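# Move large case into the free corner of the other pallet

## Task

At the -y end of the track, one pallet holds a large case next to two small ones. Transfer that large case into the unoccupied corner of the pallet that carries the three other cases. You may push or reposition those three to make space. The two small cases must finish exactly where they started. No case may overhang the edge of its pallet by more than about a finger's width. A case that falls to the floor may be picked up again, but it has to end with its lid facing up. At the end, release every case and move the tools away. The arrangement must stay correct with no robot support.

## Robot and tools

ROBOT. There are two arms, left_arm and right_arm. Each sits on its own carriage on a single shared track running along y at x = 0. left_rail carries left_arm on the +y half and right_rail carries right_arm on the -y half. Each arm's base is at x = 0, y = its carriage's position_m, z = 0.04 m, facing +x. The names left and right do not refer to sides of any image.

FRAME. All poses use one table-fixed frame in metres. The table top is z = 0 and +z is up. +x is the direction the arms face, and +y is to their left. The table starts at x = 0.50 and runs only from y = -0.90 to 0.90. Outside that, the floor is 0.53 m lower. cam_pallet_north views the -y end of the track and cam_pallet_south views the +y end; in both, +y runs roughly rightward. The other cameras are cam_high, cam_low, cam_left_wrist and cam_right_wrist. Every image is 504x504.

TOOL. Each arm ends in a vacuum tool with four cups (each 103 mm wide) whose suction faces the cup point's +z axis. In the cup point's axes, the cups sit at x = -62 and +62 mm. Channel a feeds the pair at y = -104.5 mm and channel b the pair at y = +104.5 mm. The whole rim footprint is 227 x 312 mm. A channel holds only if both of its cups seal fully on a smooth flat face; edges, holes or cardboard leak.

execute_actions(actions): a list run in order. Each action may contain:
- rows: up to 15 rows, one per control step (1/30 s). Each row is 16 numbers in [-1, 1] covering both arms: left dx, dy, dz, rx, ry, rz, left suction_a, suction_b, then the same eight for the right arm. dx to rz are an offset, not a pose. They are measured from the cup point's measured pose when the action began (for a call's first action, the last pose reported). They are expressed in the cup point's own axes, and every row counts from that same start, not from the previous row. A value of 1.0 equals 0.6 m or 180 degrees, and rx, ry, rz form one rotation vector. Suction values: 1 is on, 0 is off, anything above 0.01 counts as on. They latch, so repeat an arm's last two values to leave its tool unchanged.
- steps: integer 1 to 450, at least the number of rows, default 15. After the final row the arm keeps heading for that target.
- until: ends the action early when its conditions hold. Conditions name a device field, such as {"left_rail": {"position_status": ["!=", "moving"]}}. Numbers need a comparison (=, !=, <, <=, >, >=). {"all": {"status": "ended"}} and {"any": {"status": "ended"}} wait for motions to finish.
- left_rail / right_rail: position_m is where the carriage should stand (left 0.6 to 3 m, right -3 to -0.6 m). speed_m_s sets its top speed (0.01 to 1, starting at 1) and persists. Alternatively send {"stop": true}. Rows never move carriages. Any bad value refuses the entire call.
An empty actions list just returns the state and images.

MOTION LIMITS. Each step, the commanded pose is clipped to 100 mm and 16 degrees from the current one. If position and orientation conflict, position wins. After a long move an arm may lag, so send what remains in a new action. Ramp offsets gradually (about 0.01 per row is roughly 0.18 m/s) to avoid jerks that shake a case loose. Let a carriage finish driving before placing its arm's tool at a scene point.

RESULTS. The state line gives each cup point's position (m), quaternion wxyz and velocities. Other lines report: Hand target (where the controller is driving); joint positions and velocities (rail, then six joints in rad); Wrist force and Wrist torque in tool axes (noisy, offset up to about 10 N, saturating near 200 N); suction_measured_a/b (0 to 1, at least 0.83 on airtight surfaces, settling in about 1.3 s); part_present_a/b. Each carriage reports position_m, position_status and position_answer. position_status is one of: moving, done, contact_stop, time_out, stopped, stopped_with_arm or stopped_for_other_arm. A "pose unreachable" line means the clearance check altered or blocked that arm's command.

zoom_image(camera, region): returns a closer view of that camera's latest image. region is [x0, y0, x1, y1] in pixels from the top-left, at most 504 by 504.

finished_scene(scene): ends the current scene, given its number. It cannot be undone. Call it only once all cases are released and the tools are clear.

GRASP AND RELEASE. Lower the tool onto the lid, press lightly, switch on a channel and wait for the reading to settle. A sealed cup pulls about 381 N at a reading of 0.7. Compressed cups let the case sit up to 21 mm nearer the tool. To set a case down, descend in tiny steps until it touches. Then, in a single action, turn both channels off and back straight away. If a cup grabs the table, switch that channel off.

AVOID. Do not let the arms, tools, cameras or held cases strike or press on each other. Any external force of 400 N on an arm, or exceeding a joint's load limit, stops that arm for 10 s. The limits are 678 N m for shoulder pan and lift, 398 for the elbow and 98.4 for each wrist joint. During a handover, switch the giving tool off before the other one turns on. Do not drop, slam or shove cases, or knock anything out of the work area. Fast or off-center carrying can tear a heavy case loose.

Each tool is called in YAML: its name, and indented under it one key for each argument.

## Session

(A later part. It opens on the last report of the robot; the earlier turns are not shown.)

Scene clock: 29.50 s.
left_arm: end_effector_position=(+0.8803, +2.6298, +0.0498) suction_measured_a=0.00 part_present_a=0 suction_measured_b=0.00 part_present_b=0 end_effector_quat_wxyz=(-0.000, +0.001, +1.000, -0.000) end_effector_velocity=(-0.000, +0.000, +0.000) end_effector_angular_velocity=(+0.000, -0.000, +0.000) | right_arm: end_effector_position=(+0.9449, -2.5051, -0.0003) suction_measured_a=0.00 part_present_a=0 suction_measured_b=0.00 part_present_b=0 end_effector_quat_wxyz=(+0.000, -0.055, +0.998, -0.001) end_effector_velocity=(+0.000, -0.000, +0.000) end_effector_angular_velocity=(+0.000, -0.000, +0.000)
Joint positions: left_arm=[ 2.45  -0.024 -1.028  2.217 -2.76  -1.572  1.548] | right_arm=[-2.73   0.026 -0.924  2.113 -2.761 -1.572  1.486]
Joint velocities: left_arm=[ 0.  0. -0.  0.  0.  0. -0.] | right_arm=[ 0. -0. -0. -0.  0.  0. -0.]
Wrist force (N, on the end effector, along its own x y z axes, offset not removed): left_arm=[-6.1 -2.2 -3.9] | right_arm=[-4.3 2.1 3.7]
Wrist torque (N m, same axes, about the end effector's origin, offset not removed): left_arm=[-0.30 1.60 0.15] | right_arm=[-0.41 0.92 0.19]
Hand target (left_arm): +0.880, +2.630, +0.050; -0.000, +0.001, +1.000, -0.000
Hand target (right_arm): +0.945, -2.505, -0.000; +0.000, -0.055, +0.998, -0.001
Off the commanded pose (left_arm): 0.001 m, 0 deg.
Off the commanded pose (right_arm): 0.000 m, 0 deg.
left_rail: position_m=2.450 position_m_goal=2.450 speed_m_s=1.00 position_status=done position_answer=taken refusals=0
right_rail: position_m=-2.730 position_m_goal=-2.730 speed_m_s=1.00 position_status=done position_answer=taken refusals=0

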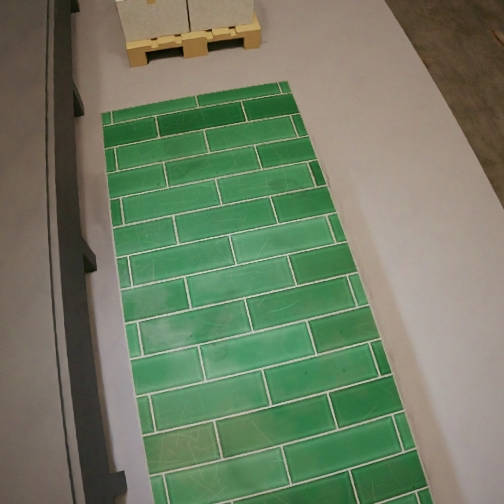

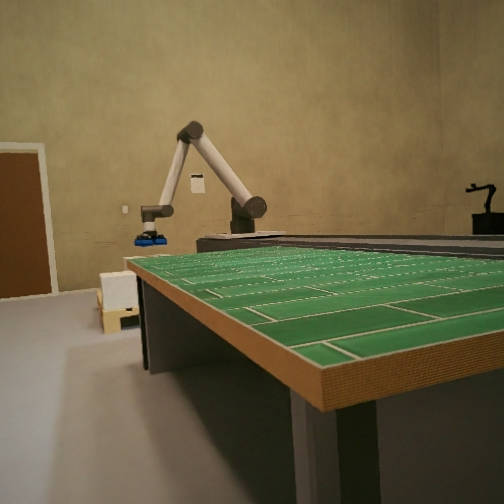

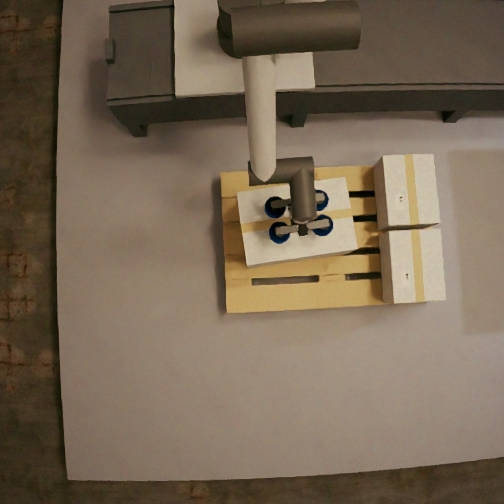

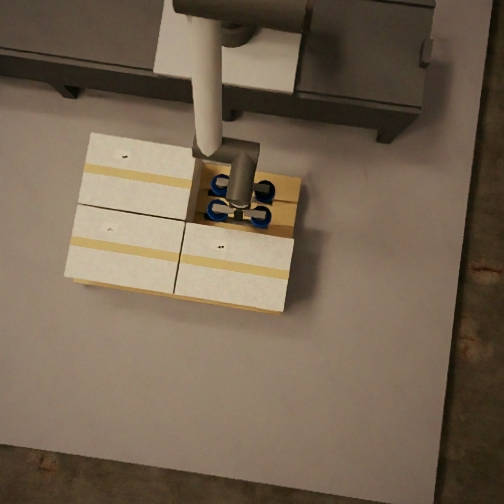

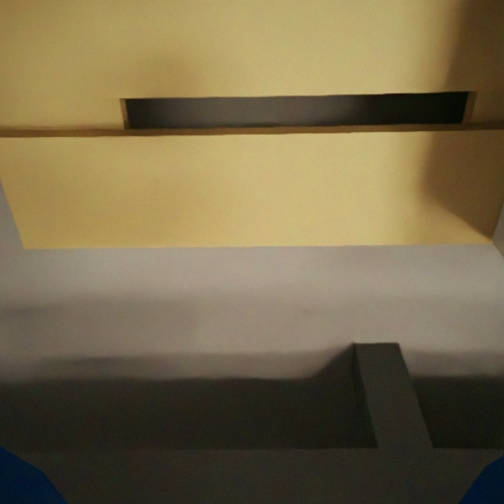

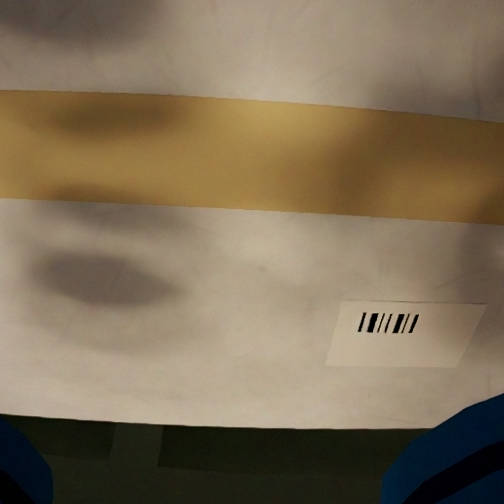

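execute_actions:
  actions:
    - {"rows":[ [0.0040,0.0008,0,0,0,0,0,0,0,0,0.0020,0,0,0,0,0], [0.0150,0.0028,0,0,0,0,0,0,0,0,0.0075,0,0,0,0,0], [0.0320,0.0061,0,0,0,0,0,0,0,0,0.0160,0,0,0,0,0], [0.0535,0.0101,0,0,0,0,0,0,0,0,0.0267,0,0,0,0,0], [0.0770,0.0146,0,0,0,0,0,0,0,0,0.0384,0,0,0,0,0], [0.0990,0.0187,0,0,0,0,0,0,0,0,0.0494,0,0,0,0,0], [0.1170,0.0221,0,0,0,0,0,0,0,0,0.0583,0,0,0,0,0], [0.1290,0.0244,0,0,0,0,0,0,0,0,0.0643,0,0,0,0,0], [0.1338,0.0253,0,0,0,0,0,0,0,0,0.0667,0,0,0,0,0] ],"steps":14}

Scene clock: 30.60 s.
left_arm: end_effector_position=(+0.8064, +2.6438, +0.0492) suction_measured_a=0.00 part_present_a=0 suction_measured_b=0.00 part_present_b=0 end_effector_quat_wxyz=(-0.000, +0.001, +1.000, -0.000) end_effector_velocity=(-0.070, +0.013, +0.004) end_effector_angular_velocity=(-0.000, -0.006, -0.000) | right_arm: end_effector_position=(+0.9442, -2.5051, -0.0376) suction_measured_a=0.00 part_present_a=0 suction_measured_b=0.00 part_present_b=0 end_effector_quat_wxyz=(+0.000, -0.055, +0.998, -0.001) end_effector_velocity=(+0.003, +0.000, -0.033) end_effector_angular_velocity=(+0.000, -0.002, -0.000)
Joint positions: left_arm=[ 2.45  -0.009 -1.064  2.318 -2.823 -1.572  1.563] | right_arm=[-2.73   0.026 -0.877  2.113 -2.808 -1.572  1.486]
Joint velocities: left_arm=[ 0.     0.015 -0.038  0.096 -0.064 -0.     0.015] | right_arm=[ 0.    -0.     0.044 -0.004 -0.042  0.    -0.   ]
Wrist force (N, on the end effector, along its own x y z axes, offset not removed): left_arm=[-5.1 -0.2 -1.1] | right_arm=[2.8 2.1 -3.7]
Wrist torque (N m, same axes, about the end effector's origin, offset not removed): left_arm=[0.01 1.58 0.22] | right_arm=[-0.10 -0.26 -0.13]
Hand target (left_arm): +0.800, +2.645, +0.050; -0.000, +0.001, +1.000, -0.000
Hand target (right_arm): +0.945, -2.505, -0.040; +0.000, -0.055, +0.998, -0.001
Off the commanded pose (left_arm): 0.007 m, 0 deg.
Off the commanded pose (right_arm): 0.003 m, 0 deg.
left_rail: position_m=2.450 position_m_goal=2.450 speed_m_s=1.00 position_status=done position_answer=taken refusals=0
right_rail: position_m=-2.730 position_m_goal=-2.730 speed_m_s=1.00 position_status=done position_answer=taken refusals=0

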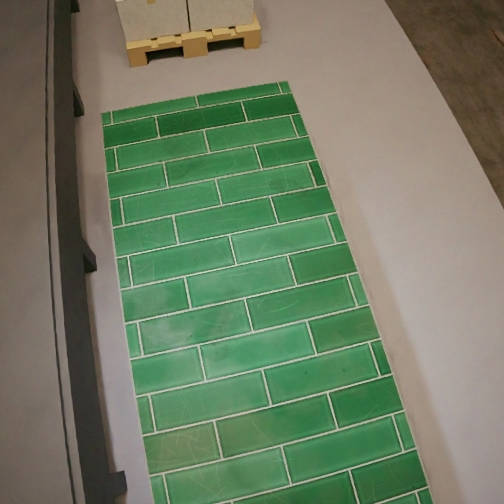

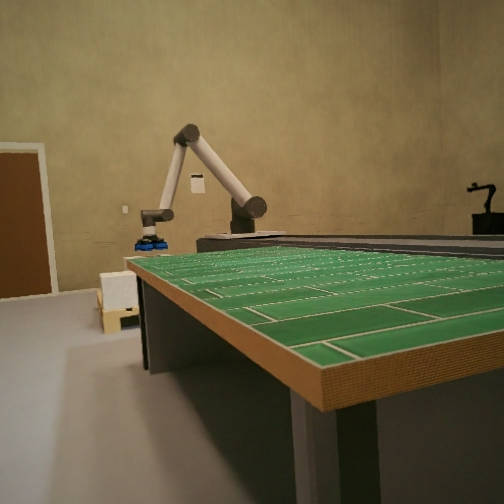

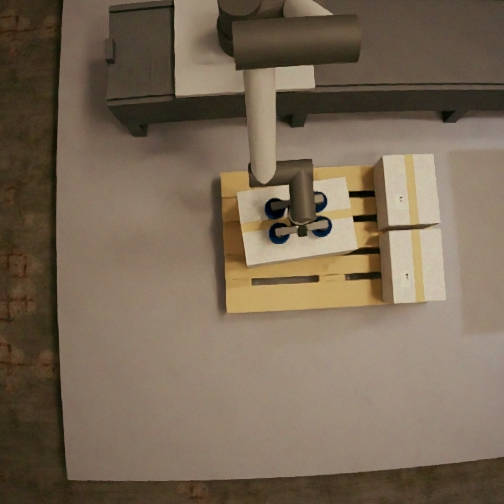

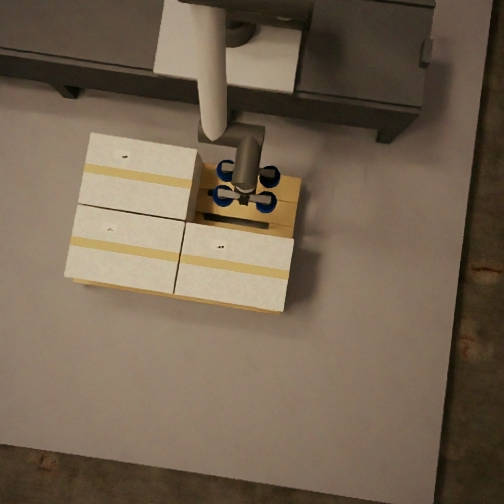

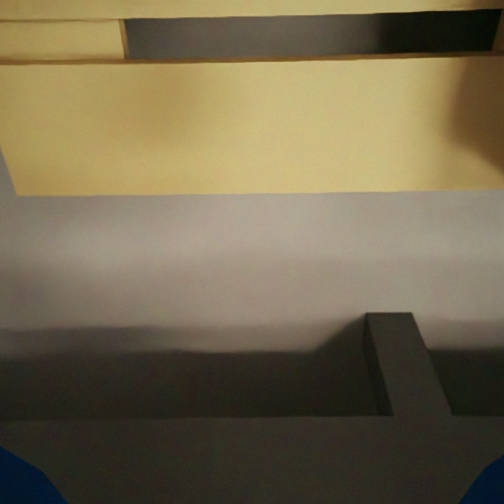

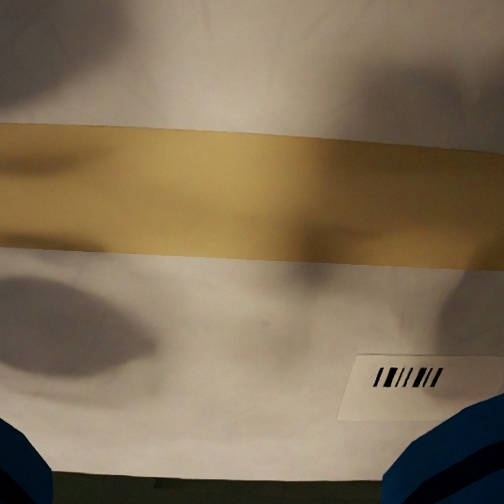

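execute_actions:
  actions:
    - {"left_rail":{"position_m":1.895},"rows":[ [0.0107,0.002,-0.0013,0,0,0,0,0,0,0,0.008,0,0,0,0,0], [0.0107,0.002,-0.0013,0,0,0,0,0,0,0,0.013,0,0,0,0,0], [0.0107,0.002,-0.0013,0,0,0,0,0,0,0,0.018,0,0,0,0,0], [0.0107,0.002,-0.0013,0,0,0,0,0,0,0,0.023,0,0,0,0,0], [0.0107,0.002,-0.0013,0,0,0,0,0,0,0,0.028,0,0,0,0,0], [0.0107,0.002,-0.0013,0,0,0,0,0,0,0,0.033,0,0,0,0,0], [0.0107,0.002,-0.0013,0,0,0,0,0,0,0,0.038,0,0,0,0,0], [0.0107,0.002,-0.0013,0,0,0,0,0,0,0,0.043,0,0,0,0,0], [0.0107,0.002,-0.0013,0,0,0,0,0,0,0,0.048,0,0,0,0,0], [0.0107,0.002,-0.0013,0,0,0,0,0,0,0,0.054,0,0,0,0,0] ],"steps":12}

Scene clock: 32.17 s.
left_arm: end_effector_position=(+0.7999, +2.5194, +0.0500) suction_measured_a=0.00 part_present_a=0 suction_measured_b=0.00 part_present_b=0 end_effector_quat_wxyz=(-0.000, +0.000, +1.000, -0.000) end_effector_velocity=(+0.000, -0.707, +0.000) end_effector_angular_velocity=(-0.000, -0.000, -0.000) | right_arm: end_effector_position=(+0.9439, -2.5051, -0.0630) suction_measured_a=0.00 part_present_a=0 suction_measured_b=0.00 part_present_b=0 end_effector_quat_wxyz=(-0.000, -0.055, +0.998, -0.001) end_effector_velocity=(-0.002, -0.000, -0.075) end_effector_angular_velocity=(-0.000, +0.004, -0.000)
Joint positions: left_arm=[ 2.324 -0.007 -1.068  2.326 -2.828 -1.572  1.565] | right_arm=[-2.73   0.026 -0.844  2.112 -2.838 -1.572  1.486]
Joint velocities: left_arm=[-0.707 -0.    -0.    -0.     0.001  0.    -0.   ] | right_arm=[ 0.    -0.     0.096 -0.006 -0.086  0.     0.   ]
Wrist force (N, on the end effector, along its own x y z axes, offset not removed): left_arm=[-5.3 2.9 -2.5] | right_arm=[2.4 -0.5 1.5]
Wrist torque (N m, same axes, about the end effector's origin, offset not removed): left_arm=[0.20 1.54 0.12] | right_arm=[-0.77 -0.38 0.03]
Hand target (left_arm): +0.800, +2.472, +0.050; -0.000, +0.001, +1.000, -0.000
Hand target (right_arm): +0.944, -2.505, -0.070; +0.000, -0.055, +0.998, -0.001
Off the commanded pose (left_arm): 0.000 m, 0 deg.
Off the commanded pose (right_arm): 0.007 m, 0 deg.
left_rail: position_m=2.324 position_m_goal=1.895 speed_m_s=1.00 position_status=moving position_answer=taken refusals=0
right_rail: position_m=-2.730 position_m_goal=-2.730 speed_m_s=1.00 position_status=done position_answer=taken refusals=0

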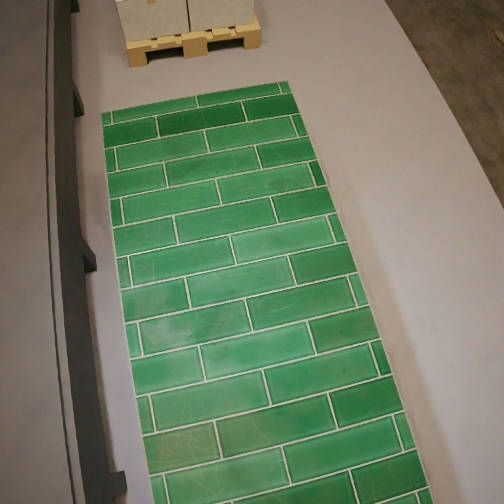

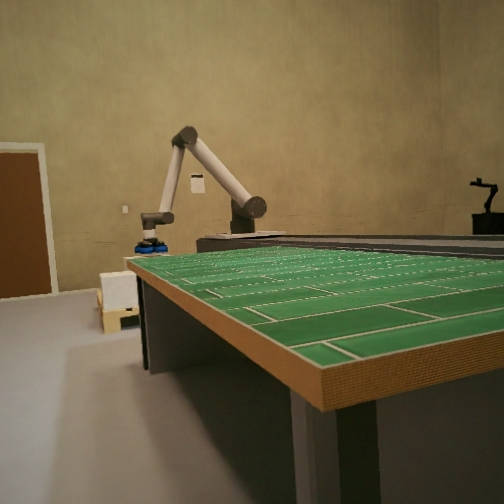

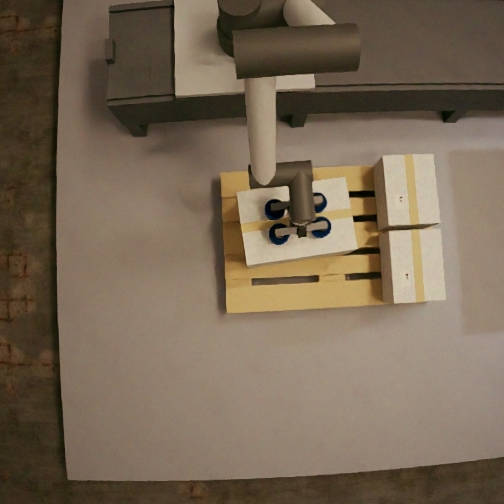

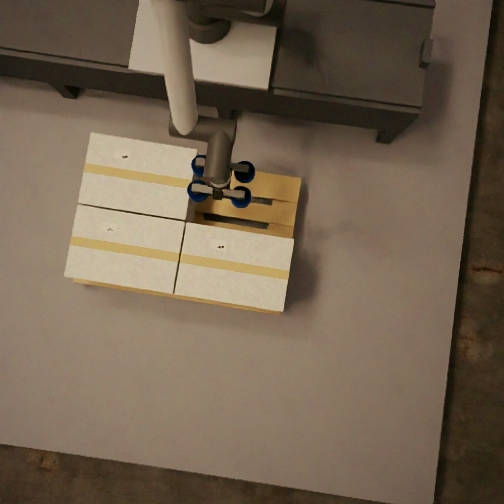

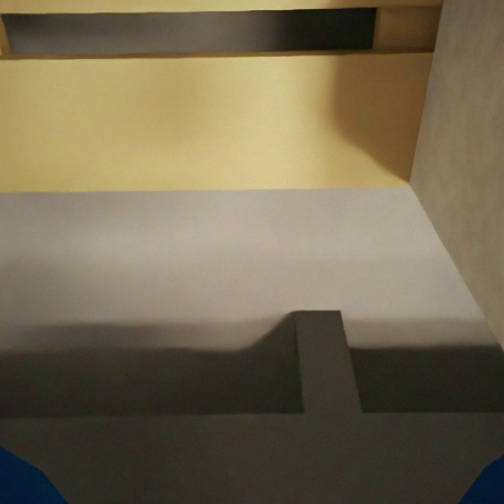

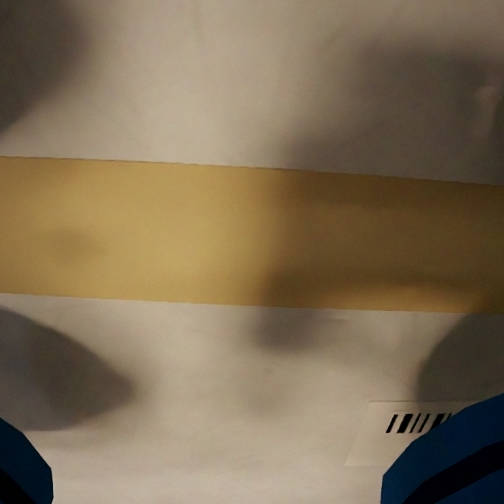

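execute_actions:
  actions: []

Scene clock: 32.60 s.
left_arm: end_effector_position=(+0.8000, +2.1613, +0.0500) suction_measured_a=0.00 part_present_a=0 suction_measured_b=0.00 part_present_b=0 end_effector_quat_wxyz=(-0.000, +0.001, +1.000, -0.000) end_effector_velocity=(+0.000, -0.537, -0.000) end_effector_angular_velocity=(+0.000, +0.000, -0.000) | right_arm: end_effector_position=(+0.9441, -2.5051, -0.0699) suction_measured_a=0.00 part_present_a=0 suction_measured_b=0.00 part_present_b=0 end_effector_quat_wxyz=(+0.000, -0.055, +0.998, -0.001) end_effector_velocity=(+0.000, +0.000, -0.001) end_effector_angular_velocity=(+0.000, -0.000, -0.000)
Joint positions: left_arm=[ 1.966 -0.007 -1.068  2.326 -2.828 -1.572  1.565] | right_arm=[-2.73   0.026 -0.836  2.111 -2.847 -1.572  1.486]
Joint velocities: left_arm=[-0.537 -0.    -0.     0.     0.     0.    -0.   ] | right_arm=[ 0.    -0.     0.001 -0.    -0.001 -0.    -0.   ]
Wrist force (N, on the end effector, along its own x y z axes, offset not removed): left_arm=[-7.2 -8.6 -5.3] | right_arm=[-1.3 0.2 -0.8]
Wrist torque (N m, same axes, about the end effector's origin, offset not removed): left_arm=[-0.91 1.63 0.17] | right_arm=[-0.78 0.36 -0.10]
Hand target (left_arm): +0.800, +2.132, +0.050; -0.000, +0.001, +1.000, -0.000
Hand target (right_arm): +0.944, -2.505, -0.070; +0.000, -0.055, +0.998, -0.001
Off the commanded pose (left_arm): 0.000 m, 0 deg.
Off the commanded pose (right_arm): 0.000 m, 0 deg.
left_rail: position_m=1.966 position_m_goal=1.895 speed_m_s=1.00 position_status=moving position_answer=taken refusals=0
right_rail: position_m=-2.730 position_m_goal=-2.730 speed_m_s=1.00 position_status=done position_answer=taken refusals=0

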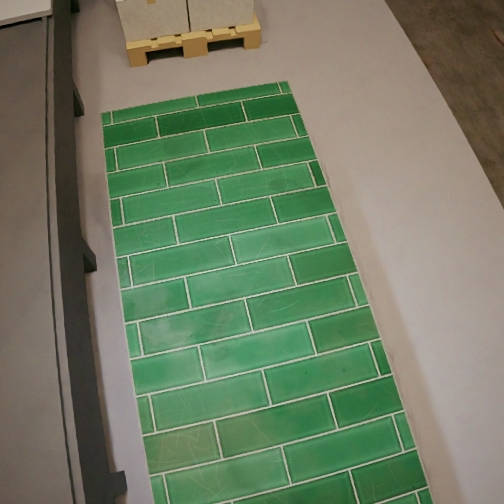

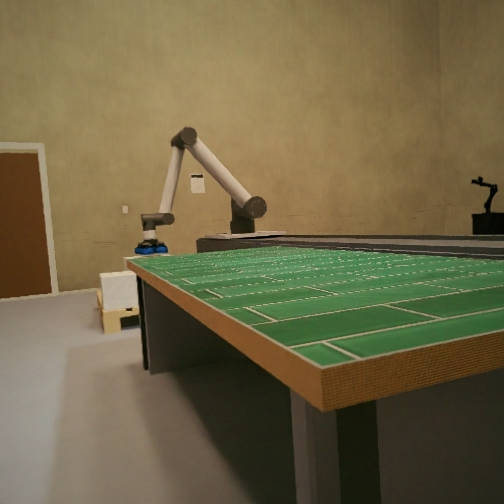

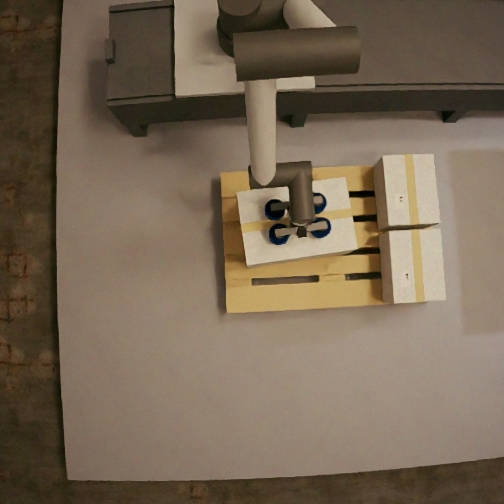

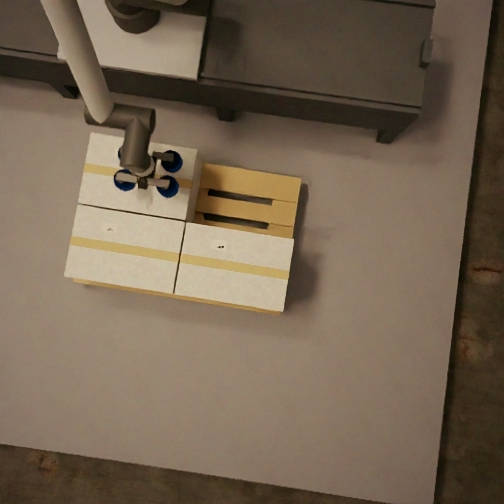

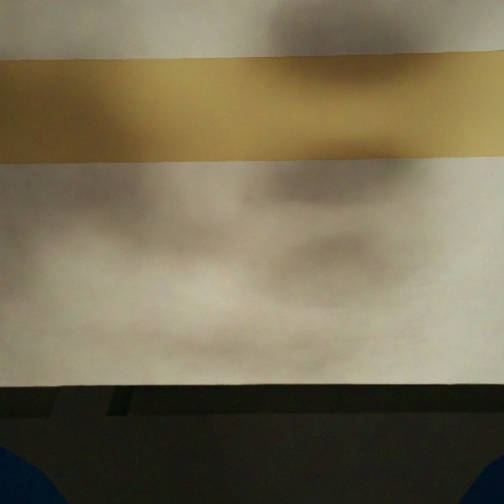

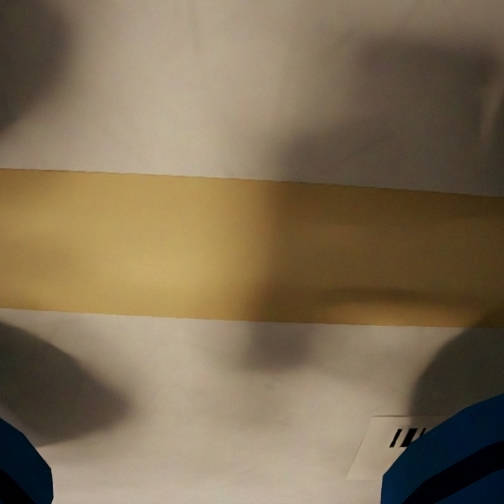

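execute_actions:
  actions:
    - {"rows":[ [0,0,0.010,0,0,0,0,0,0,0,0.004,0,0,0,0,0], [0,0,0.025,0,0,0,0,0,0,0,0.008,0,0,0,0,0], [0,0,0.045,0,0,0,0,0,0,0,0.013,0,0,0,0,0], [0,0,0.070,0,0,0,0,0,0,0,0.018,0,0,0,0,0], [0,0,0.095,0,0,0,0,0,0,0,0.022,0,0,0,0,0], [0,0,0.120,0,0,0,0,0,0,0,0.025,0,0,0,0,0], [0,0,0.140,0,0,0,0,0,0,0,0.025,0,0,0,0,0], [0,0,0.155,0,0,0,0,0,0,0,0.025,0,0,0,0,0], [0,0,0.1667,0,0,0,0,0,0,0,0.025,0,0,0,0,0] ],"steps":10}

Scene clock: 33.53 s.
left_arm: end_effector_position=(+0.7971, +2.0898, -0.0139) suction_measured_a=0.00 part_present_a=0 suction_measured_b=0.00 part_present_b=0 end_effector_quat_wxyz=(-0.002, +0.001, +1.000, -0.001) end_effector_velocity=(-0.011, -0.001, -0.313) end_effector_angular_velocity=(-0.000, +0.015, +0.001) | right_arm: end_effector_position=(+0.9439, -2.5051, -0.0826) suction_measured_a=0.00 part_present_a=0 suction_measured_b=0.00 part_present_b=0 end_effector_quat_wxyz=(+0.000, -0.055, +0.998, -0.001) end_effector_velocity=(+0.000, +0.000, -0.026) end_effector_angular_velocity=(-0.000, +0.000, +0.000)
Joint positions: left_arm=[ 1.895 -0.007 -0.971  2.333 -2.929 -1.572  1.565] | right_arm=[-2.73   0.026 -0.819  2.11  -2.862 -1.572  1.486]
Joint velocities: left_arm=[ 0.    -0.001  0.486  0.009 -0.479 -0.    -0.002] | right_arm=[ 0.     0.     0.034 -0.004 -0.03  -0.     0.   ]
Wrist force (N, on the end effector, along its own x y z axes, offset not removed): left_arm=[-4.9 0.5 -1.1] | right_arm=[-5.7 3.1 0.2]
Wrist torque (N m, same axes, about the end effector's origin, offset not removed): left_arm=[0.01 1.43 0.12] | right_arm=[-0.24 0.74 -0.02]
Hand target (left_arm): +0.797, +2.090, -0.048; -0.002, +0.001, +1.000, -0.001
Hand target (right_arm): +0.944, -2.505, -0.085; +0.000, -0.055, +0.998, -0.001
Off the commanded pose (left_arm): 0.036 m, 0 deg.
Off the commanded pose (right_arm): 0.002 m, 0 deg.
left_rail: position_m=1.895 position_m_goal=1.895 speed_m_s=1.00 position_status=done position_answer=taken refusals=0
right_rail: position_m=-2.730 position_m_goal=-2.730 speed_m_s=1.00 position_status=done position_answer=taken refusals=0

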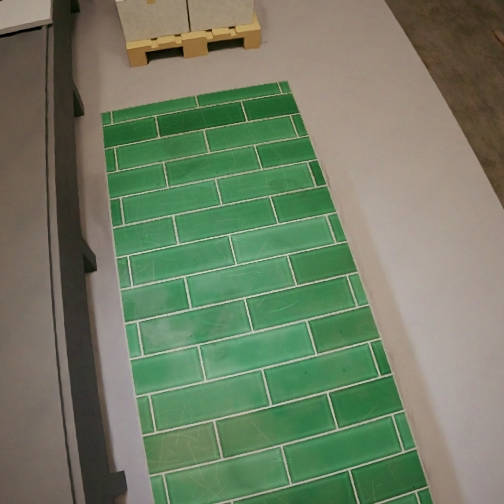

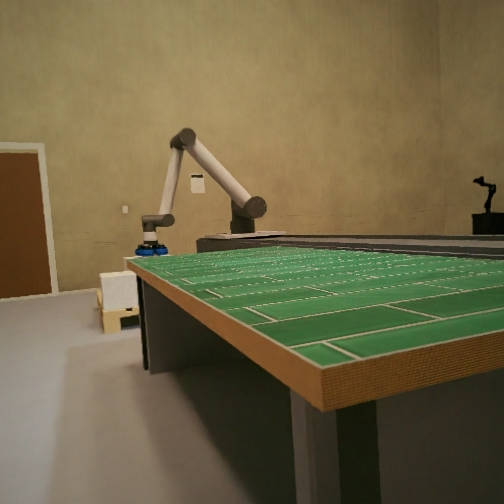

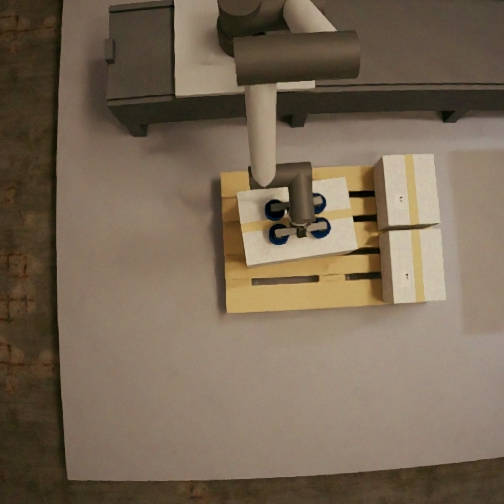

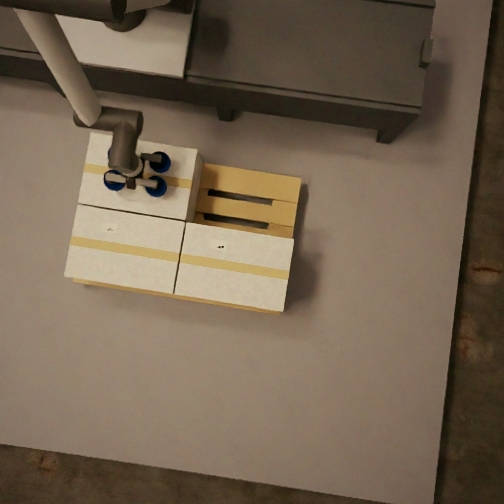

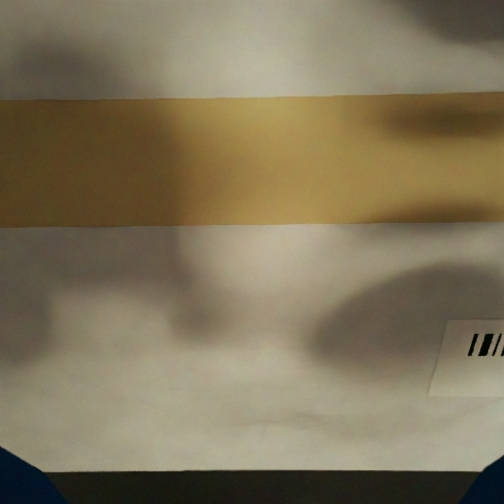

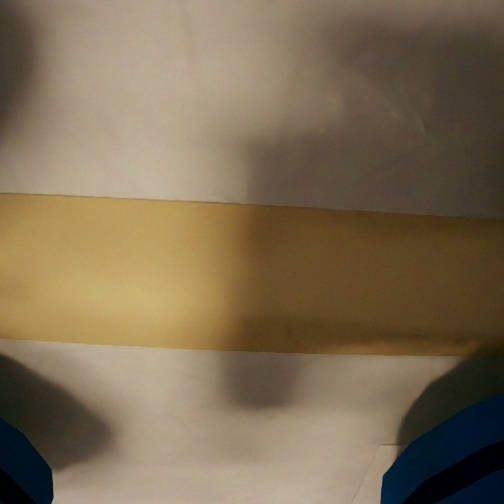

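execute_actions:
  actions: []

Scene clock: 33.83 s.
left_arm: end_effector_position=(+0.7971, +2.0898, -0.0465) suction_measured_a=0.00 part_present_a=0 suction_measured_b=0.00 part_present_b=0 end_effector_quat_wxyz=(-0.002, +0.001, +1.000, -0.001) end_effector_velocity=(+0.001, -0.000, -0.013) end_effector_angular_velocity=(-0.000, -0.002, +0.000) | right_arm: end_effector_position=(+0.9440, -2.5051, -0.0848) suction_measured_a=0.00 part_present_a=0 suction_measured_b=0.00 part_present_b=0 end_effector_quat_wxyz=(+0.000, -0.055, +0.998, -0.001) end_effector_velocity=(+0.000, +0.000, -0.001) end_effector_angular_velocity=(+0.000, -0.000, -0.000)
Joint positions: left_arm=[ 1.895 -0.007 -0.92   2.332 -2.98  -1.572  1.564] | right_arm=[-2.73   0.026 -0.816  2.109 -2.864 -1.572  1.486]
Joint velocities: left_arm=[ 0.    -0.     0.021 -0.001 -0.022 -0.    -0.   ] | right_arm=[ 0.    -0.     0.001 -0.    -0.001  0.     0.   ]
Wrist force (N, on the end effector, along its own x y z axes, offset not removed): left_arm=[-5.8 -4.3 1.2] | right_arm=[-0.7 0.3 2.3]
Wrist torque (N m, same axes, about the end effector's origin, offset not removed): left_arm=[-0.56 1.51 0.03] | right_arm=[-0.54 0.17 0.15]
Hand target (left_arm): +0.797, +2.090, -0.048; -0.002, +0.001, +1.000, -0.001
Hand target (right_arm): +0.944, -2.505, -0.085; +0.000, -0.055, +0.998, -0.001
Off the commanded pose (left_arm): 0.004 m, 0 deg.
Off the commanded pose (right_arm): 0.000 m, 0 deg.
left_rail: position_m=1.895 position_m_goal=1.895 speed_m_s=1.00 position_status=done position_answer=taken refusals=0
right_rail: position_m=-2.730 position_m_goal=-2.730 speed_m_s=1.00 position_status=done position_answer=taken refusals=0

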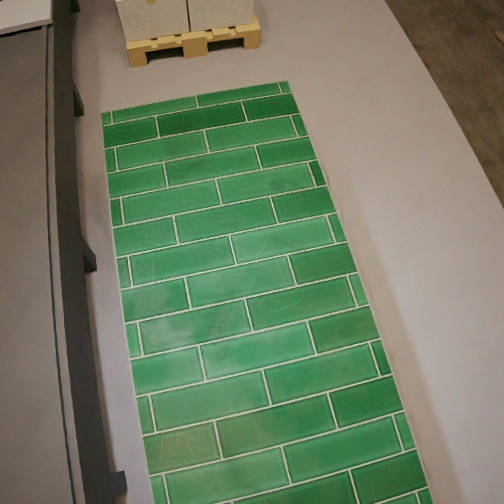

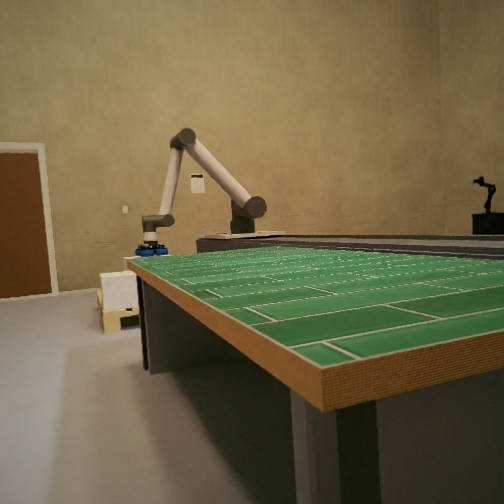

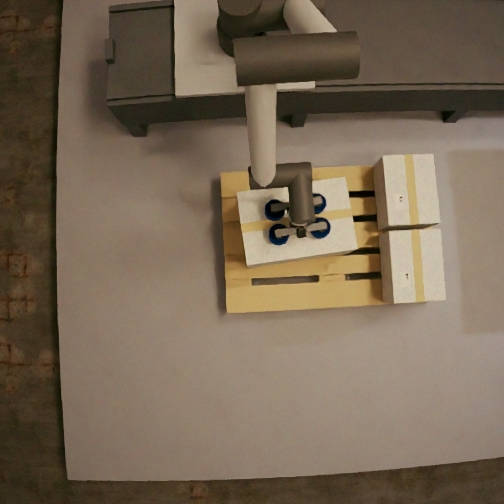

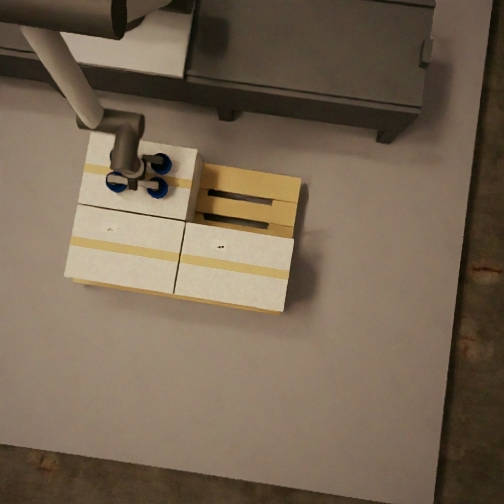

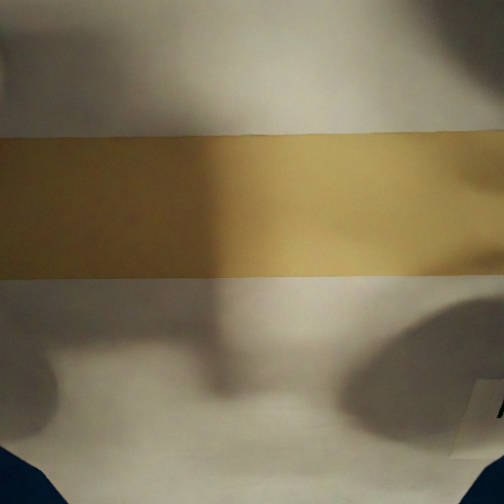

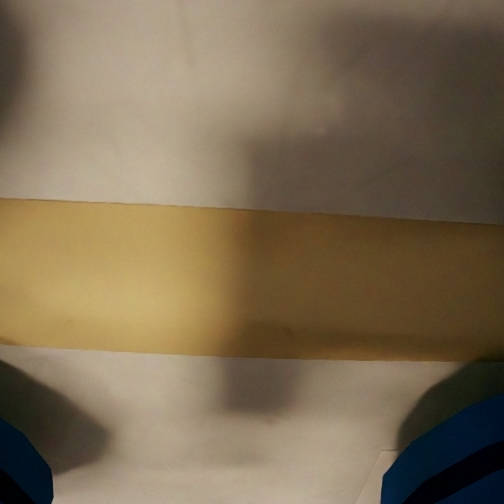

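execute_actions:
  actions:
    - {"rows":[ [0,0,0.008,0,0,0,0,0,0,0,0.004,0,0,0,0,0], [0,0,0.016,0,0,0,0,0,0,0,0.008,0,0,0,0,0], [0,0,0.024,0,0,0,0,0,0,0,0.013,0,0,0,0,0], [0,0,0.032,0,0,0,0,0,0,0,0.018,0,0,0,0,0], [0,0,0.040,0,0,0,0,0,0,0,0.022,0,0,0,0,0], [0,0,0.047,0,0,0,0,0,0,0,0.025,0,0,0,0,0] ],"steps":9}

Scene clock: 35.80 s.
left_arm: end_effector_position=(+0.7968, +2.0897, -0.0681) suction_measured_a=0.00 part_present_a=0 suction_measured_b=0.00 part_present_b=0 end_effector_quat_wxyz=(-0.002, +0.001, +1.000, -0.001) end_effector_velocity=(-0.001, +0.000, -0.072) end_effector_angular_velocity=(+0.000, +0.003, +0.000) | right_arm: end_effector_position=(+0.9439, -2.5051, -0.0965) suction_measured_a=0.00 part_present_a=0 suction_measured_b=0.00 part_present_b=0 end_effector_quat_wxyz=(+0.000, -0.055, +0.998, -0.001) end_effector_velocity=(-0.000, -0.000, -0.037) end_effector_angular_velocity=(-0.000, +0.001, +0.000)
Joint positions: left_arm=[ 1.895 -0.007 -0.886  2.33  -3.012 -1.572  1.564] | right_arm=[-2.73   0.026 -0.801  2.108 -2.878 -1.572  1.486]
Joint velocities: left_arm=[ 0.     0.     0.114 -0.008 -0.103 -0.    -0.   ] | right_arm=[ 0.     0.     0.048 -0.006 -0.042 -0.    -0.   ]
Wrist force (N, on the end effector, along its own x y z axes, offset not removed): left_arm=[-9.0 -1.0 0.1] | right_arm=[6.0 -2.7 -1.9]
Wrist torque (N m, same axes, about the end effector's origin, offset not removed): left_arm=[-0.18 1.99 0.15] | right_arm=[-0.72 -0.79 0.15]
Hand target (left_arm): +0.797, +2.090, -0.075; -0.002, +0.001, +1.000, -0.001
Hand target (right_arm): +0.944, -2.505, -0.100; +0.000, -0.055, +0.998, -0.001
Off the commanded pose (left_arm): 0.007 m, 0 deg.
Off the commanded pose (right_arm): 0.003 m, 0 deg.
left_rail: position_m=1.895 position_m_goal=1.895 speed_m_s=1.00 position_status=done position_answer=taken refusals=0
right_rail: position_m=-2.730 position_m_goal=-2.730 speed_m_s=1.00 position_status=done position_answer=taken refusals=0

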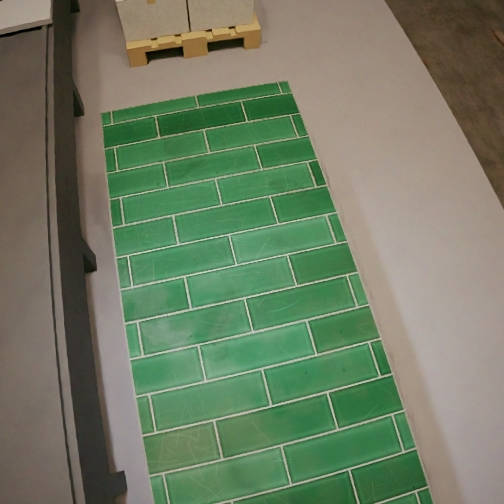

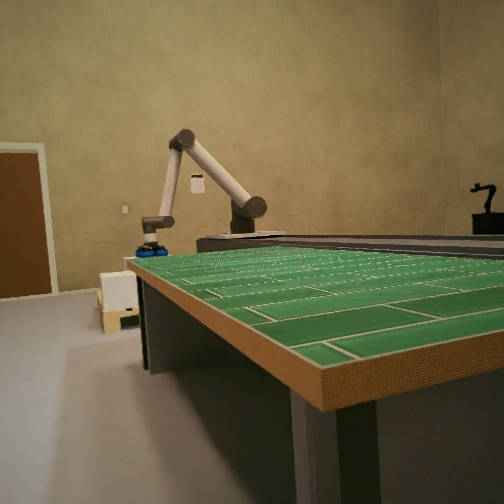

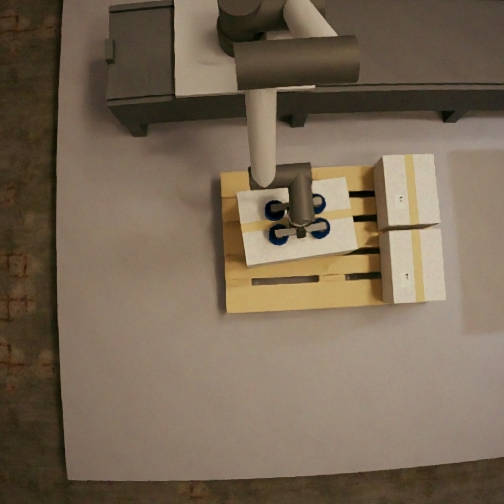

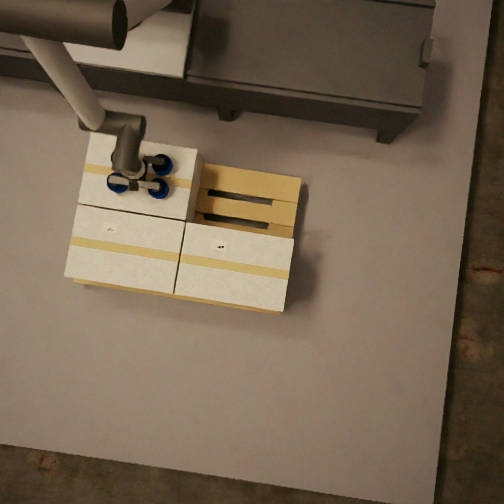

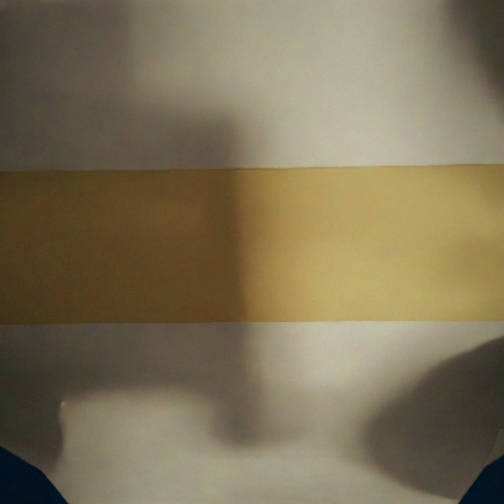

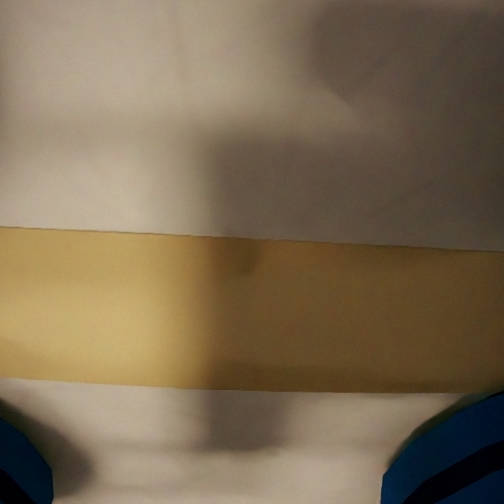

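execute_actions:
  actions: []

Scene clock: 36.00 s.
left_arm: end_effector_position=(+0.7969, +2.0897, -0.0740) suction_measured_a=0.00 part_present_a=0 suction_measured_b=0.00 part_present_b=0 end_effector_quat_wxyz=(-0.002, +0.001, +1.000, -0.001) end_effector_velocity=(+0.000, -0.000, -0.008) end_effector_angular_velocity=(-0.000, -0.001, +0.000) | right_arm: end_effector_position=(+0.9440, -2.5051, -0.0994) suction_measured_a=0.00 part_present_a=0 suction_measured_b=0.00 part_present_b=0 end_effector_quat_wxyz=(+0.000, -0.055, +0.998, -0.001) end_effector_velocity=(+0.000, +0.000, -0.004) end_effector_angular_velocity=(+0.000, -0.000, +0.000)
Joint positions: left_arm=[ 1.895 -0.007 -0.876  2.329 -3.02  -1.572  1.564] | right_arm=[-2.73   0.026 -0.797  2.107 -2.881 -1.572  1.486]
Joint velocities: left_arm=[ 0.     0.     0.012 -0.001 -0.012  0.    -0.   ] | right_arm=[ 0.     0.     0.005 -0.001 -0.005 -0.    -0.   ]
Wrist force (N, on the end effector, along its own x y z axes, offset not removed): left_arm=[-7.7 -3.1 -3.5] | right_arm=[-7.1 2.2 1.9]
Wrist torque (N m, same axes, about the end effector's origin, offset not removed): left_arm=[-0.37 1.83 0.13] | right_arm=[-0.19 0.93 -0.09]
Hand target (left_arm): +0.797, +2.090, -0.075; -0.002, +0.001, +1.000, -0.001
Hand target (right_arm): +0.944, -2.505, -0.100; +0.000, -0.055, +0.998, -0.001
Off the commanded pose (left_arm): 0.001 m, 0 deg.
Off the commanded pose (right_arm): 0.000 m, 0 deg.
left_rail: position_m=1.895 position_m_goal=1.895 speed_m_s=1.00 position_status=done position_answer=taken refusals=0
right_rail: position_m=-2.730 position_m_goal=-2.730 speed_m_s=1.00 position_status=done position_answer=taken refusals=0

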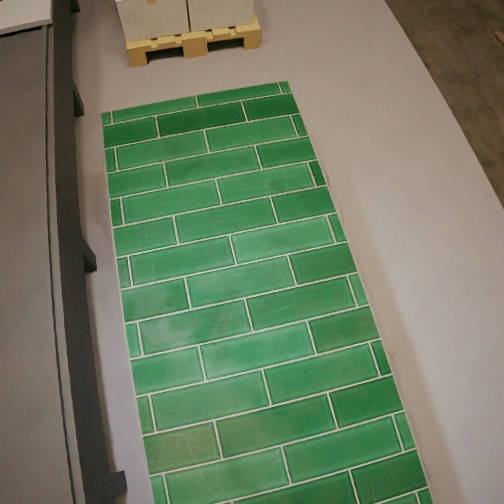

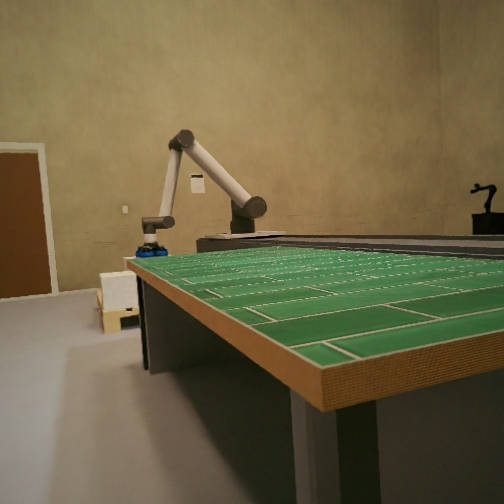

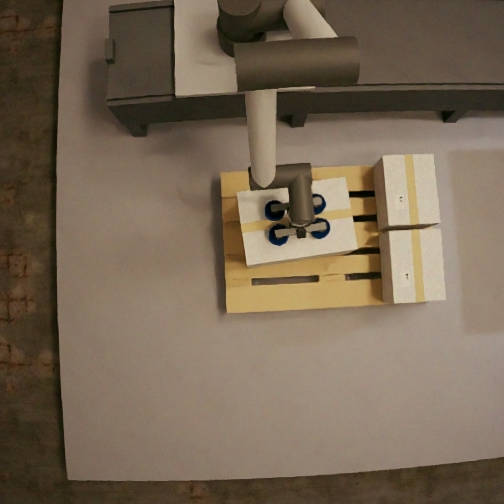

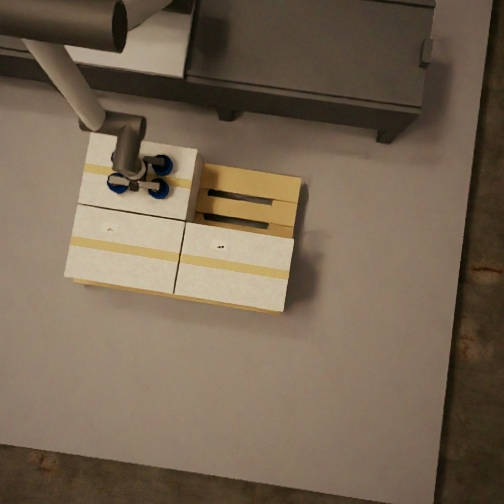

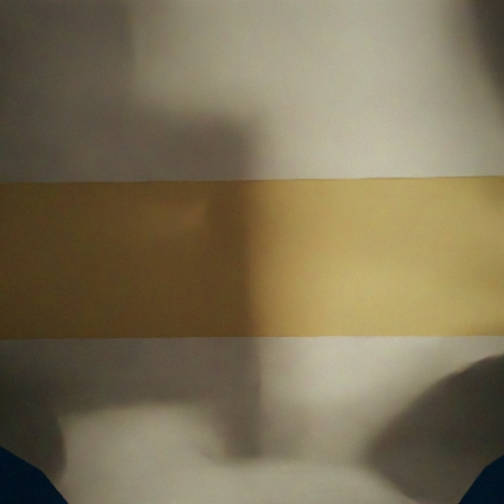

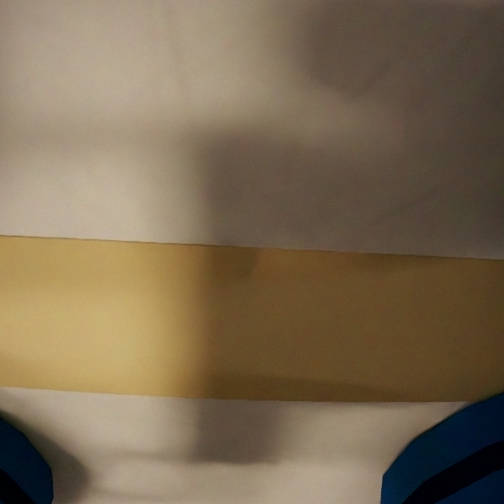

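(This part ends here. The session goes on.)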